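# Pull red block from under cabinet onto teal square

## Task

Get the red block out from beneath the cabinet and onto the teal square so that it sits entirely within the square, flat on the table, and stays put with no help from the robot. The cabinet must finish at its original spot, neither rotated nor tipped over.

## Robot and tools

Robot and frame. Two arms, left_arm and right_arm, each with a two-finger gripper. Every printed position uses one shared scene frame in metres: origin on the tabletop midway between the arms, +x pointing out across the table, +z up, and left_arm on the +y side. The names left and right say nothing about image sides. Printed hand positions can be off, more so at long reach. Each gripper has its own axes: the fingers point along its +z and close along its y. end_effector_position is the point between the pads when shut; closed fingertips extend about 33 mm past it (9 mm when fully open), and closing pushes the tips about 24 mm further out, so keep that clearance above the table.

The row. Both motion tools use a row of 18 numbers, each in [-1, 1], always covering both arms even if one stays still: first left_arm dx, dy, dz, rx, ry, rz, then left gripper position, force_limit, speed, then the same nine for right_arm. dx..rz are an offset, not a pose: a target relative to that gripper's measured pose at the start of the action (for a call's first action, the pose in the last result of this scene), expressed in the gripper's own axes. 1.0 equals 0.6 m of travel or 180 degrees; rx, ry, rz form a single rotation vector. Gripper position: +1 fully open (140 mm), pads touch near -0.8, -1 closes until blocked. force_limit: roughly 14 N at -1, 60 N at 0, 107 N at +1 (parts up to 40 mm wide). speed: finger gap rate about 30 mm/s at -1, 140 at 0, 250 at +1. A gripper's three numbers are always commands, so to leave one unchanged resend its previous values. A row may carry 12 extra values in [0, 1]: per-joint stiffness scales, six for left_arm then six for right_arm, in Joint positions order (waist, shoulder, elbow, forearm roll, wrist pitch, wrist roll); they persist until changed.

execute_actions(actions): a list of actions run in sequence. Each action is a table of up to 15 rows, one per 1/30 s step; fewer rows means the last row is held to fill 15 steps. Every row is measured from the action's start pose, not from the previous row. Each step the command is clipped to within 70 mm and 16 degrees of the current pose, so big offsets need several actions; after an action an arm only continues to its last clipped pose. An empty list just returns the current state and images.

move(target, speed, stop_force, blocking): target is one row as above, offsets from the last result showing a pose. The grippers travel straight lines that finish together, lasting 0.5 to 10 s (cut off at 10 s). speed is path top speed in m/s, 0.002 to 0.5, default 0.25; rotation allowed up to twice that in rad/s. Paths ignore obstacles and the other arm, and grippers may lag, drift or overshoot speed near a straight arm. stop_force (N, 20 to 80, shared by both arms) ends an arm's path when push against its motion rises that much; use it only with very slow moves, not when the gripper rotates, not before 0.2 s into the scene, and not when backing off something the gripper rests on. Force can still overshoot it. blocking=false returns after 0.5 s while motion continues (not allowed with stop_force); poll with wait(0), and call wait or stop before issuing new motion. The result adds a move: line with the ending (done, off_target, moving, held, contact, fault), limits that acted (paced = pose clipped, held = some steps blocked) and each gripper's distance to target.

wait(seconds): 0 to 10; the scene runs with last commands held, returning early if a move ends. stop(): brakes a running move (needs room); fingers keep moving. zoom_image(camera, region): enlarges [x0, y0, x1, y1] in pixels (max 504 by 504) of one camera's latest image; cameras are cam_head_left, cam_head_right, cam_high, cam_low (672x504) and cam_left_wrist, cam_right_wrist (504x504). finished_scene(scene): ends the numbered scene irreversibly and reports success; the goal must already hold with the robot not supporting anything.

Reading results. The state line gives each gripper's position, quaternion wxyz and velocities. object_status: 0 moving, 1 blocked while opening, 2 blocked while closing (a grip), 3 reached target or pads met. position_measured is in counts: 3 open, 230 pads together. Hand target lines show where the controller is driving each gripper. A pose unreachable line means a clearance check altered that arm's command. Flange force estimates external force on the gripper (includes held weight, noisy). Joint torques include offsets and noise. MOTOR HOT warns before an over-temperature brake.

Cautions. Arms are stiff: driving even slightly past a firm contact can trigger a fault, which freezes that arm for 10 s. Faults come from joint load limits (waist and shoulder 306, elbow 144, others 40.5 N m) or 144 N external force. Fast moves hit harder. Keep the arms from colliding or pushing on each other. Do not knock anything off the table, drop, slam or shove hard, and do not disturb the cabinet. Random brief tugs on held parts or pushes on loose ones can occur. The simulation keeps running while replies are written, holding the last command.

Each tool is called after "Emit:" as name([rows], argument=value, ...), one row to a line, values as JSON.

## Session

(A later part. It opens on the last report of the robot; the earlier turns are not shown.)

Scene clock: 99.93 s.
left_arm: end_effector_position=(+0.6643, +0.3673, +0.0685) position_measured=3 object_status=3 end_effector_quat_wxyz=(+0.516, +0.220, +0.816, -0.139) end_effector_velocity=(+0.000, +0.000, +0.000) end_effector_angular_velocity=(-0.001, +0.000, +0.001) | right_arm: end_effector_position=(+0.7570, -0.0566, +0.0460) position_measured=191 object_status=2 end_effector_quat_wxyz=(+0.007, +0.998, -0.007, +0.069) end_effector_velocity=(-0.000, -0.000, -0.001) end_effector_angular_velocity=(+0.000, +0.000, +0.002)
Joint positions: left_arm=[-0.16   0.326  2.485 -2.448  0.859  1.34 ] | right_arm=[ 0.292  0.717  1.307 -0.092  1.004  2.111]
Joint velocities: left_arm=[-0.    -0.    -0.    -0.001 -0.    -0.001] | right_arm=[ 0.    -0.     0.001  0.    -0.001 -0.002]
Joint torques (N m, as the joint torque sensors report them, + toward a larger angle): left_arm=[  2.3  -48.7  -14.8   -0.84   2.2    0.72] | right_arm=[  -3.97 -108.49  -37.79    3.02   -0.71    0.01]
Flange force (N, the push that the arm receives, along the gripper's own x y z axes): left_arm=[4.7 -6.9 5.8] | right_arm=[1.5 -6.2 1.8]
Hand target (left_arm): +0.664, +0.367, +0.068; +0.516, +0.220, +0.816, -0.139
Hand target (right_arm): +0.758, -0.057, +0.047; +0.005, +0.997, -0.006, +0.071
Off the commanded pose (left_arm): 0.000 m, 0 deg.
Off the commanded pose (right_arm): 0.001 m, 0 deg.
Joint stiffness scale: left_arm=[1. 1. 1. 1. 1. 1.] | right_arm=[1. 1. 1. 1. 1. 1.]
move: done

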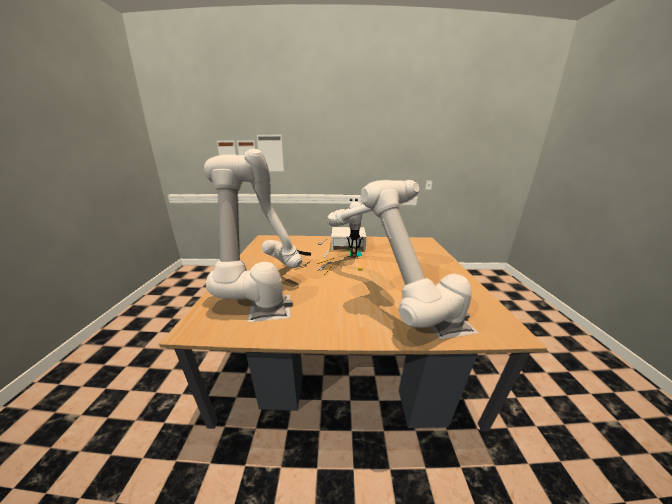

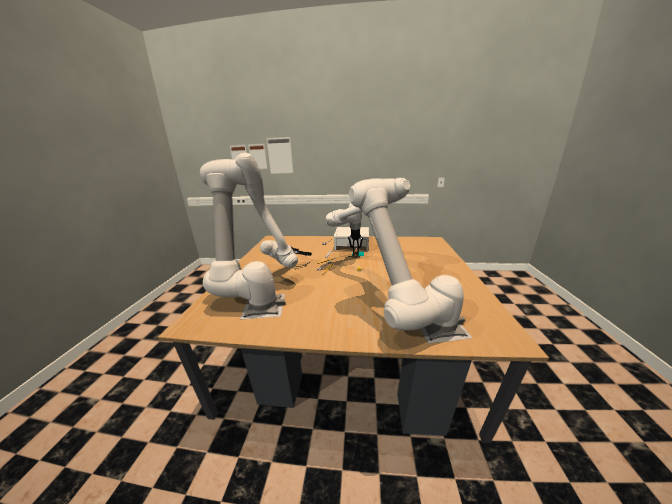

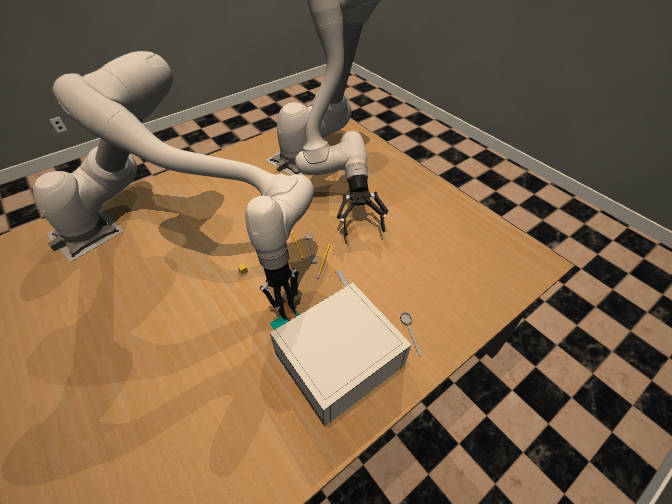

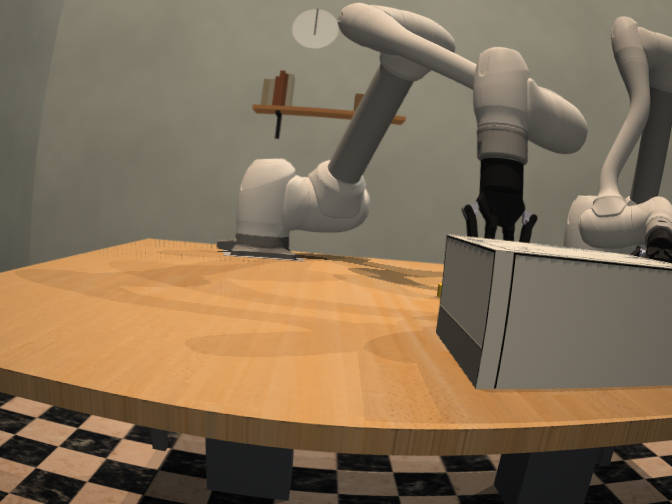

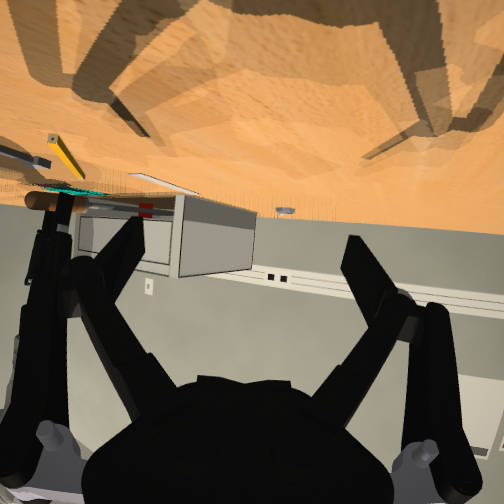

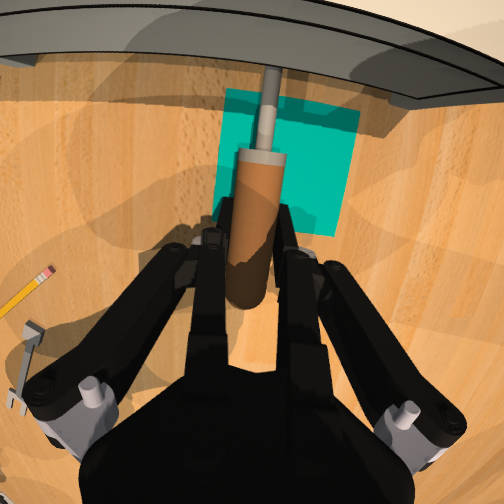

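Emit:
move(target=[-0.227,0,-0.106,0,0,0,1,0,0,-0.385,-0.012,-0.053,0,0,0,-1,1,0], speed=0.07)

Emit:
zoom_image(camera="cam_left_wrist", region=[0,40,250,240])

Scene clock: 110.93 s.
left_arm: end_effector_position=(+0.6636, +0.3673, +0.2168) position_measured=3 object_status=3 end_effector_quat_wxyz=(+0.516, +0.218, +0.817, -0.140) end_effector_velocity=(-0.001, -0.000, -0.001) end_effector_angular_velocity=(+0.001, +0.003, -0.002) | right_arm: end_effector_position=(+0.5238, -0.0467, +0.0452) position_measured=191 object_status=2 end_effector_quat_wxyz=(+0.009, +0.998, -0.006, +0.066) end_effector_velocity=(-0.000, -0.000, -0.001) end_effector_angular_velocity=(-0.000, +0.000, -0.001)
Joint positions: left_arm=[-0.16   0.004  2.398 -2.086  0.59   0.861] | right_arm=[ 0.454  0.461  1.747 -0.126  0.841  2.306]
Joint velocities: left_arm=[ 0.    -0.001  0.     0.007 -0.001 -0.006] | right_arm=[ 0.     0.     0.002 -0.001 -0.001  0.002]
Joint torques (N m, as the joint torque sensors report them, + toward a larger angle): left_arm=[ -0.08 -30.78 -29.11  -1.43   1.08   0.25] | right_arm=[ -3.67 -82.56 -35.31   2.73  -0.79  -0.05]
Flange force (N, the push that the arm receives, along the gripper's own x y z axes): left_arm=[8.1 0.4 6.3] | right_arm=[-3.0 -4.5 2.9]
Hand target (left_arm): +0.665, +0.367, +0.219; +0.516, +0.220, +0.816, -0.139
Hand target (right_arm): +0.524, -0.046, +0.046; +0.007, +0.998, -0.007, +0.069
Off the commanded pose (left_arm): 0.003 m, 0 deg.
Off the commanded pose (right_arm): 0.001 m, 0 deg.
Joint stiffness scale: left_arm=[1. 1. 1. 1. 1. 1.] | right_arm=[1. 1. 1. 1. 1. 1.]
move: done

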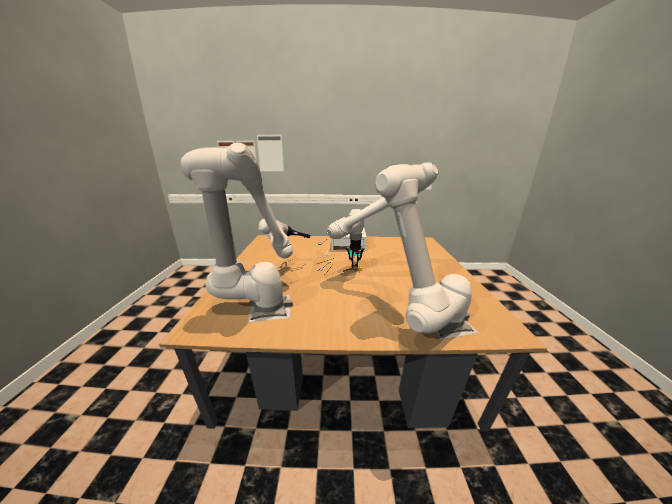

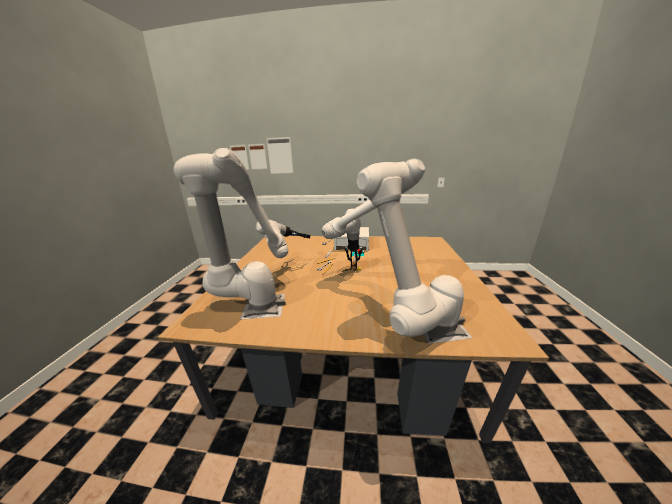

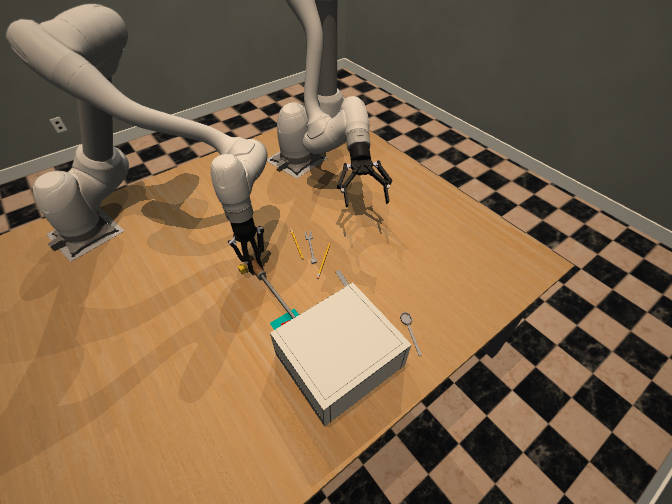

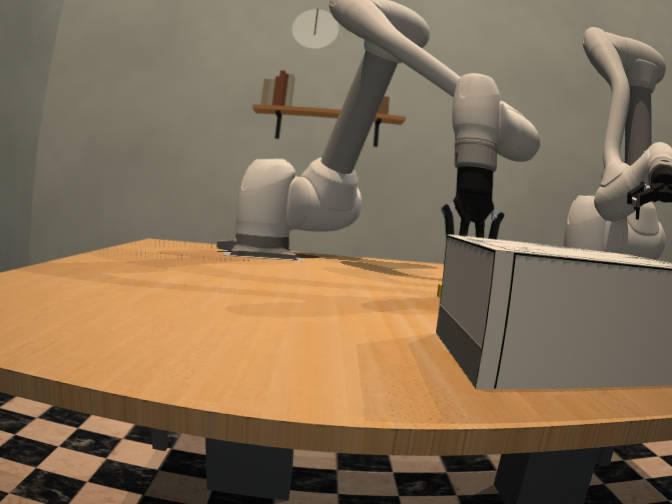

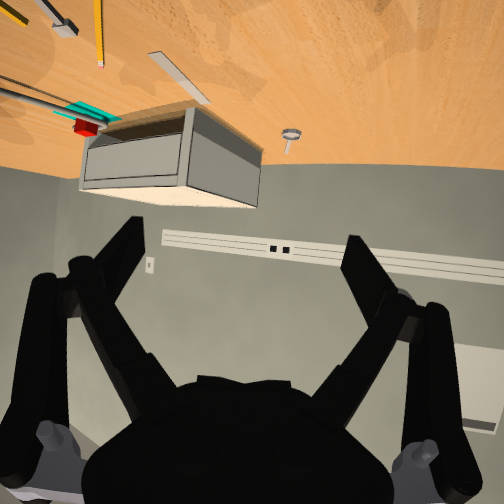

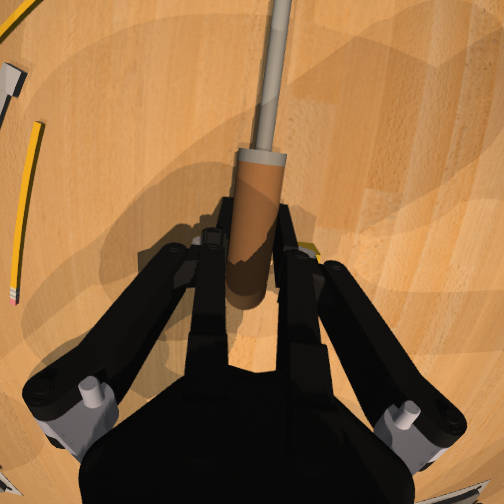

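Region (0, 40, 250, 240) of cam_left_wrist's 504x504 image, scaled by 2.016, with more detail than that image has; it fills the top 403 rows of this view, and the rest is white.

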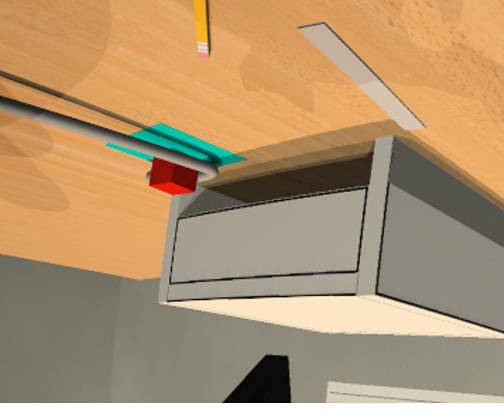

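Emit:
move(target=[0,0,0,0,0,0,1,0,0,-0.025,0,-0.004,0,0,0,-1,1,0], speed=0.04)

Emit:
move(target=[0,0,0,0,0,0,1,0,0,0.017,0,0.002,0,0,0,-1,1,0], speed=0.04)

Emit:
move(target=[0,0,0,0,0,0,1,0,0,0.011,0,-0.085,0,0,0,-1,1,0], speed=0.06)

Emit:
zoom_image(camera="cam_left_wrist", region=[20,70,170,170])

Emit:
zoom_image(camera="cam_head_right", region=[320,225,400,285])

Scene clock: 120.07 s.
left_arm: end_effector_position=(+0.6635, +0.3672, +0.2168) position_measured=3 object_status=3 end_effector_quat_wxyz=(+0.516, +0.218, +0.817, -0.140) end_effector_velocity=(+0.000, +0.000, +0.000) end_effector_angular_velocity=(-0.002, +0.001, +0.002) | right_arm: end_effector_position=(+0.5087, -0.0474, +0.0452) position_measured=191 object_status=2 end_effector_quat_wxyz=(+0.010, +0.998, -0.005, +0.063) end_effector_velocity=(-0.001, -0.000, -0.000) end_effector_angular_velocity=(+0.000, +0.000, -0.000)
Joint positions: left_arm=[-0.16   0.004  2.398 -2.086  0.59   0.86 ] | right_arm=[ 0.465  0.448  1.769 -0.126  0.841  2.316]
Joint velocities: left_arm=[-0.     0.    -0.001 -0.001  0.    -0.002] | right_arm=[ 0.    -0.001  0.001  0.    -0.     0.001]
Joint torques (N m, as the joint torque sensors report them, + toward a larger angle): left_arm=[  0.8  -31.05 -29.82  -1.42   1.83   0.44] | right_arm=[ -2.92 -81.   -34.8    2.64  -0.86  -0.1 ]
Flange force (N, the push that the arm receives, along the gripper's own x y z axes): left_arm=[7.0 -2.8 7.1] | right_arm=[-2.1 -4.1 2.6]
Hand target (left_arm): +0.664, +0.367, +0.217; +0.516, +0.218, +0.817, -0.140
Hand target (right_arm): +0.509, -0.046, +0.046; +0.008, +0.998, -0.006, +0.066
Off the commanded pose (left_arm): 0.000 m, 0 deg.
Off the commanded pose (right_arm): 0.001 m, 0 deg.
Joint stiffness scale: left_arm=[1. 1. 1. 1. 1. 1.] | right_arm=[1. 1. 1. 1. 1. 1.]
move: done

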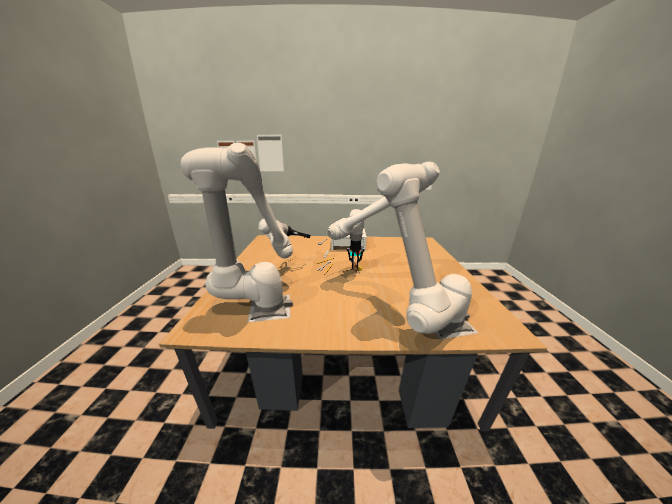

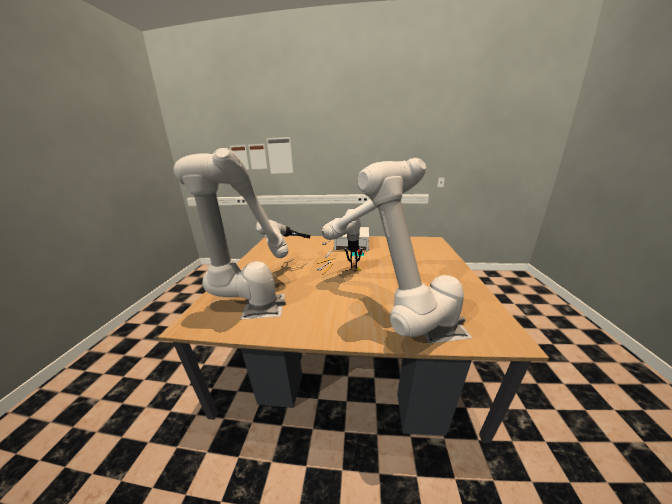

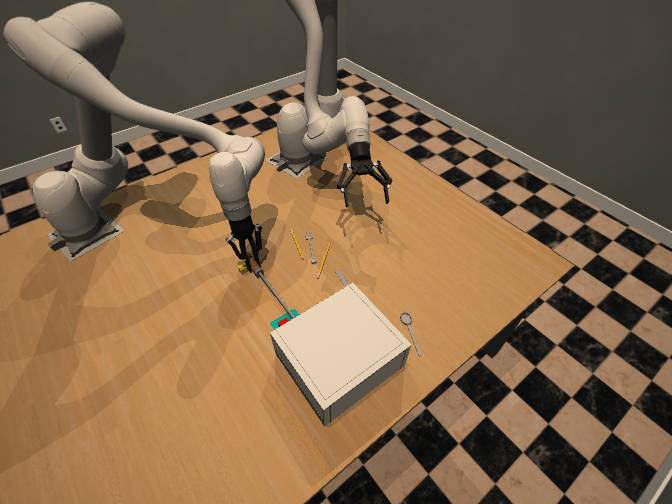

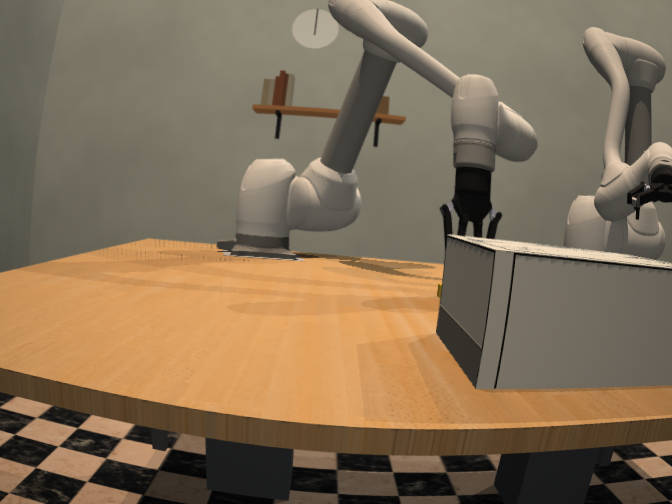

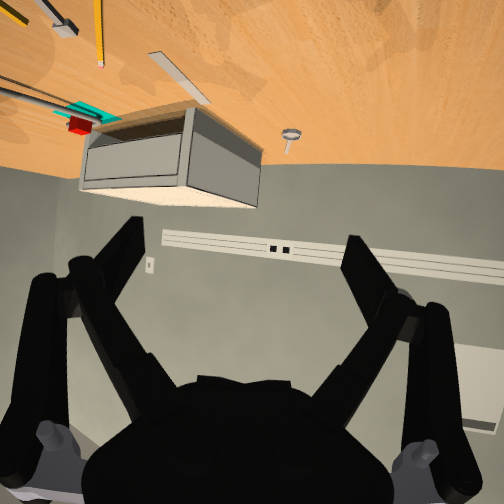

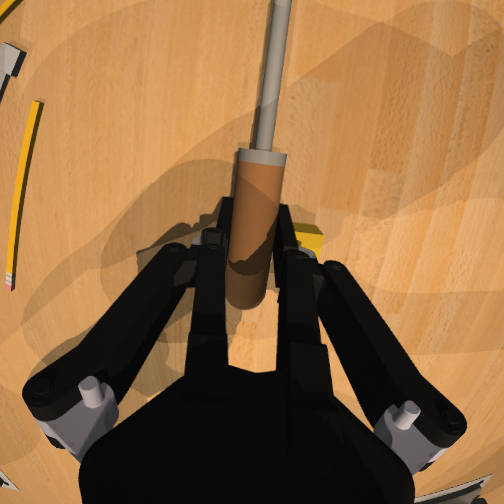

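Scene clock: 120.80 s.
left_arm: end_effector_position=(+0.6635, +0.3672, +0.2168) position_measured=3 object_status=3 end_effector_quat_wxyz=(+0.516, +0.218, +0.817, -0.140) end_effector_velocity=(-0.001, +0.000, -0.001) end_effector_angular_velocity=(-0.001, +0.002, +0.000) | right_arm: end_effector_position=(+0.5185, -0.0467, +0.0457) position_measured=191 object_status=2 end_effector_quat_wxyz=(+0.009, +0.998, -0.006, +0.065) end_effector_velocity=(+0.000, +0.000, +0.000) end_effector_angular_velocity=(+0.000, -0.000, +0.002)
Joint positions: left_arm=[-0.16   0.004  2.398 -2.086  0.59   0.86 ] | right_arm=[ 0.458  0.456  1.755 -0.126  0.841  2.311]
Joint velocities: left_arm=[ 0.    -0.     0.001  0.001  0.    -0.002] | right_arm=[ 0.     0.    -0.001  0.    -0.    -0.002]
Joint torques (N m, as the joint torque sensors report them, + toward a larger angle): left_arm=[  5.64 -32.42 -30.07  -1.22   2.16   0.42] | right_arm=[ -2.66 -81.45 -34.5    2.66  -0.69  -0.22]
Flange force (N, the push that the arm receives, along the gripper's own x y z axes): left_arm=[6.0 -13.5 16.2] | right_arm=[-2.0 -4.0 2.2]
Hand target (left_arm): +0.664, +0.367, +0.217; +0.516, +0.218, +0.817, -0.140
Hand target (right_arm): +0.519, -0.048, +0.045; +0.010, +0.998, -0.005, +0.063
Off the commanded pose (left_arm): 0.000 m, 0 deg.
Off the commanded pose (right_arm): 0.001 m, 0 deg.
Joint stiffness scale: left_arm=[1. 1. 1. 1. 1. 1.] | right_arm=[1. 1. 1. 1. 1. 1.]
move: done

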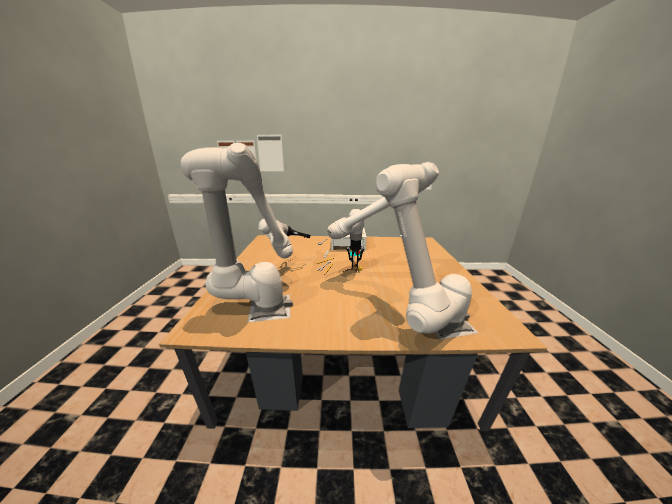

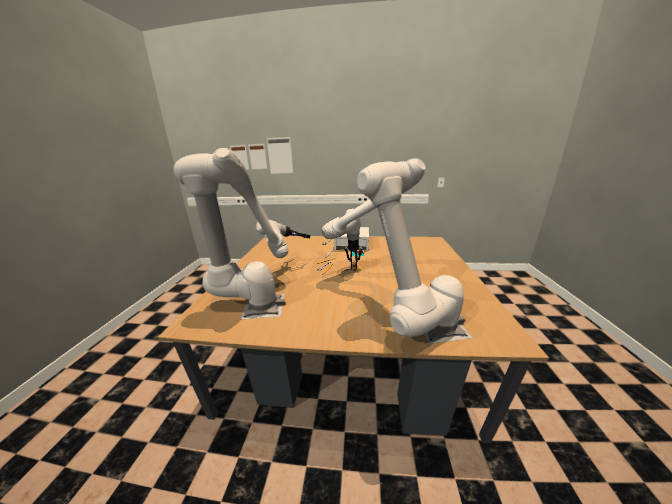

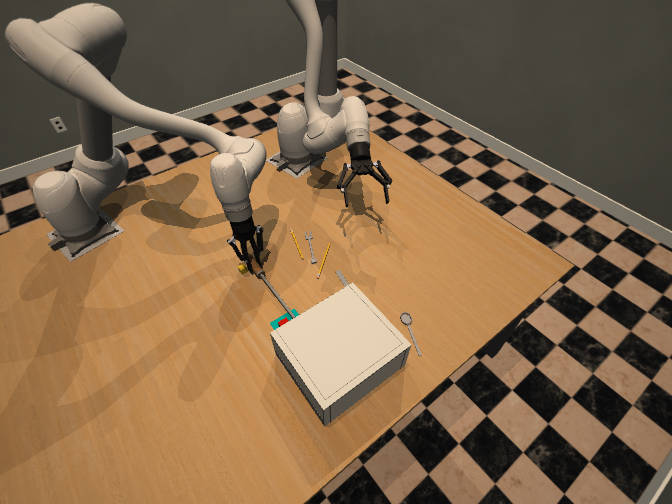

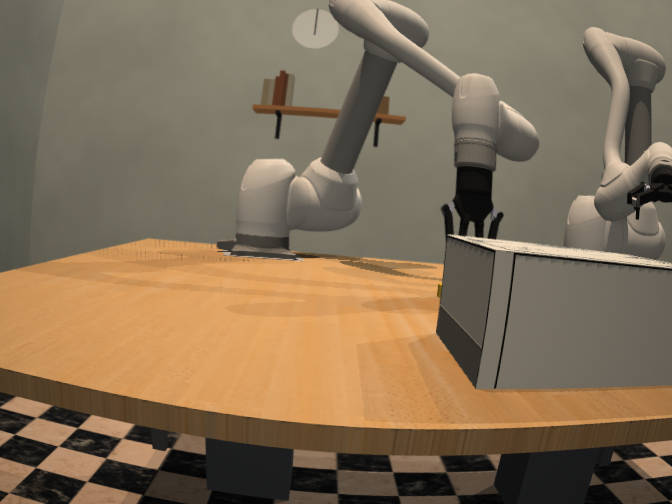

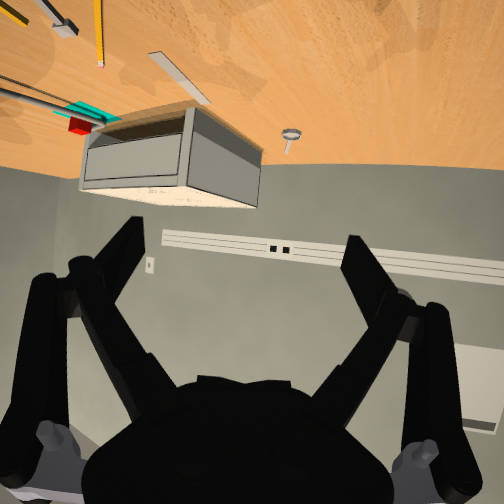

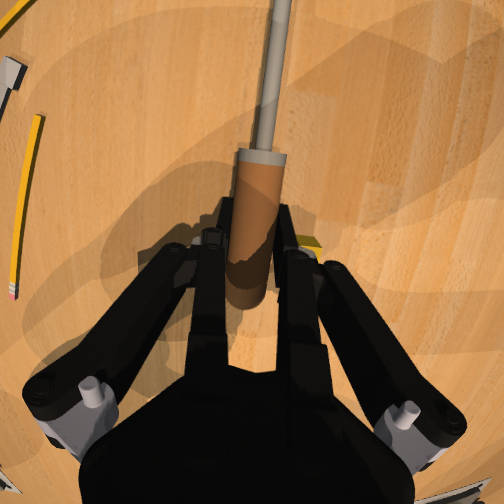

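Scene clock: 121.97 s.
left_arm: end_effector_position=(+0.6635, +0.3672, +0.2168) position_measured=3 object_status=3 end_effector_quat_wxyz=(+0.516, +0.218, +0.817, -0.140) end_effector_velocity=(+0.000, -0.000, +0.000) end_effector_angular_velocity=(-0.000, -0.000, +0.000) | right_arm: end_effector_position=(+0.5197, -0.0467, +0.0946) position_measured=191 object_status=2 end_effector_quat_wxyz=(+0.009, +0.998, -0.008, +0.067) end_effector_velocity=(-0.001, -0.001, +0.000) end_effector_angular_velocity=(-0.002, +0.002, +0.000)
Joint positions: left_arm=[-0.16   0.004  2.398 -2.086  0.59   0.86 ] | right_arm=[ 0.458  0.411  1.719 -0.121  0.919  2.304]
Joint velocities: left_arm=[-0.  0. -0. -0.  0. -0.] | right_arm=[-0.    -0.    -0.001  0.     0.004 -0.001]
Joint torques (N m, as the joint torque sensors report them, + toward a larger angle): left_arm=[ -0.39 -31.57 -30.43  -1.21   2.2    0.6 ] | right_arm=[ -3.76 -80.43 -35.69   2.82  -1.12   0.12]
Flange force (N, the push that the arm receives, along the gripper's own x y z axes): left_arm=[8.3 -1.0 6.3] | right_arm=[0.4 -7.2 1.7]
Hand target (left_arm): +0.664, +0.367, +0.217; +0.516, +0.218, +0.817, -0.140
Hand target (right_arm): +0.518, -0.046, +0.097; +0.009, +0.998, -0.006, +0.065
Off the commanded pose (left_arm): 0.000 m, 0 deg.
Off the commanded pose (right_arm): 0.003 m, 0 deg.
Joint stiffness scale: left_arm=[1. 1. 1. 1. 1. 1.] | right_arm=[1. 1. 1. 1. 1. 1.]
move: done

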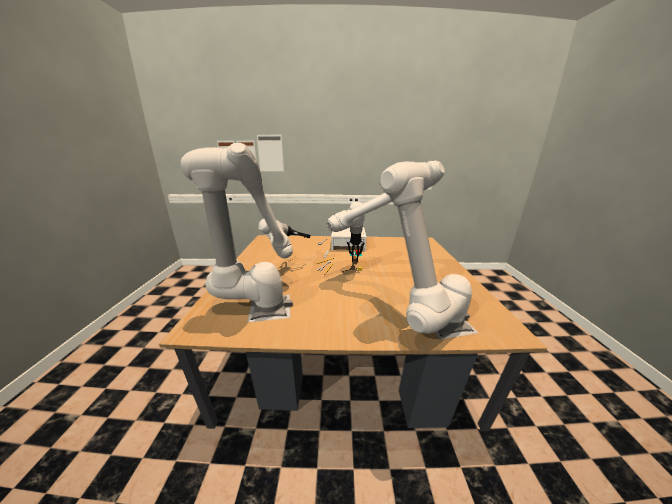

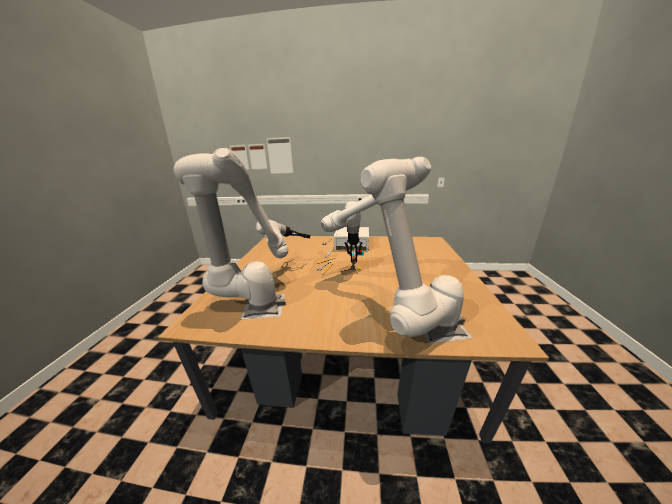

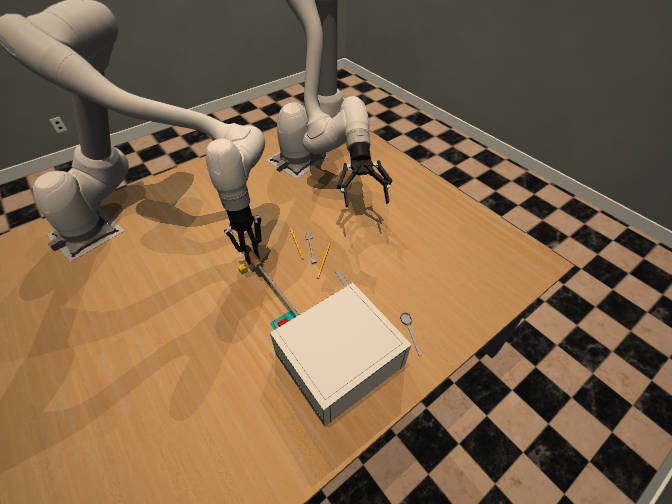

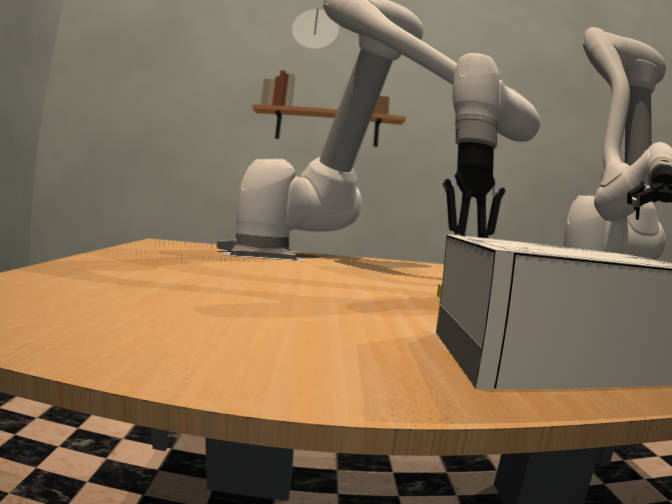

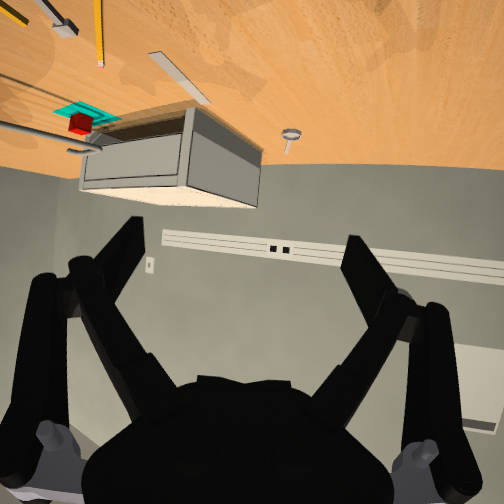

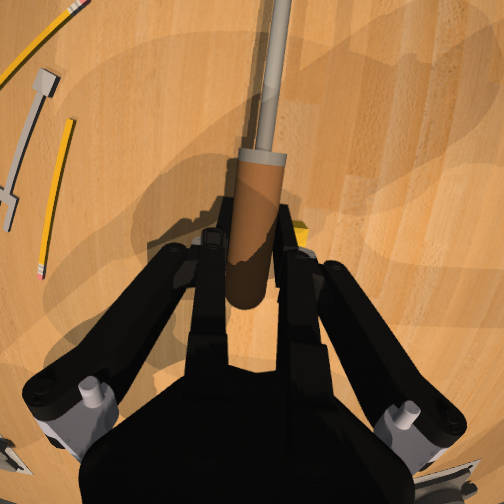

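Region (20, 70, 170, 170) of cam_left_wrist's 504x504 image, scaled by 3.360, with more detail than that image has.

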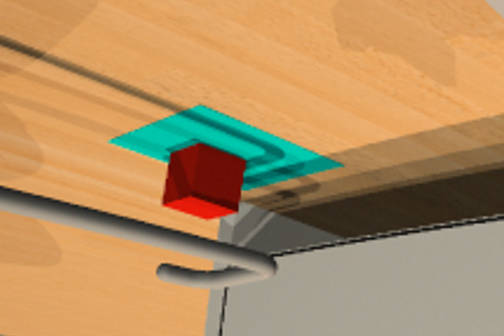

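Region (320, 225, 400, 285) of cam_head_right's 672x504 image, scaled by 6.300, with more detail than that image has; it fills the top 378 rows of this view, and the rest is white.

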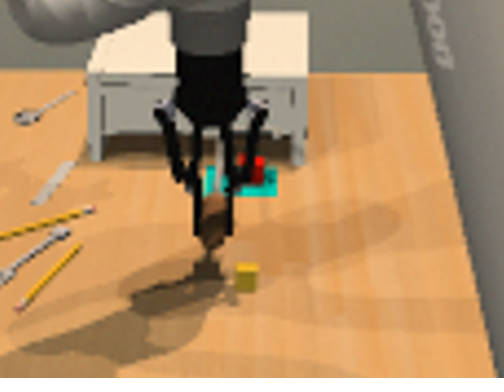

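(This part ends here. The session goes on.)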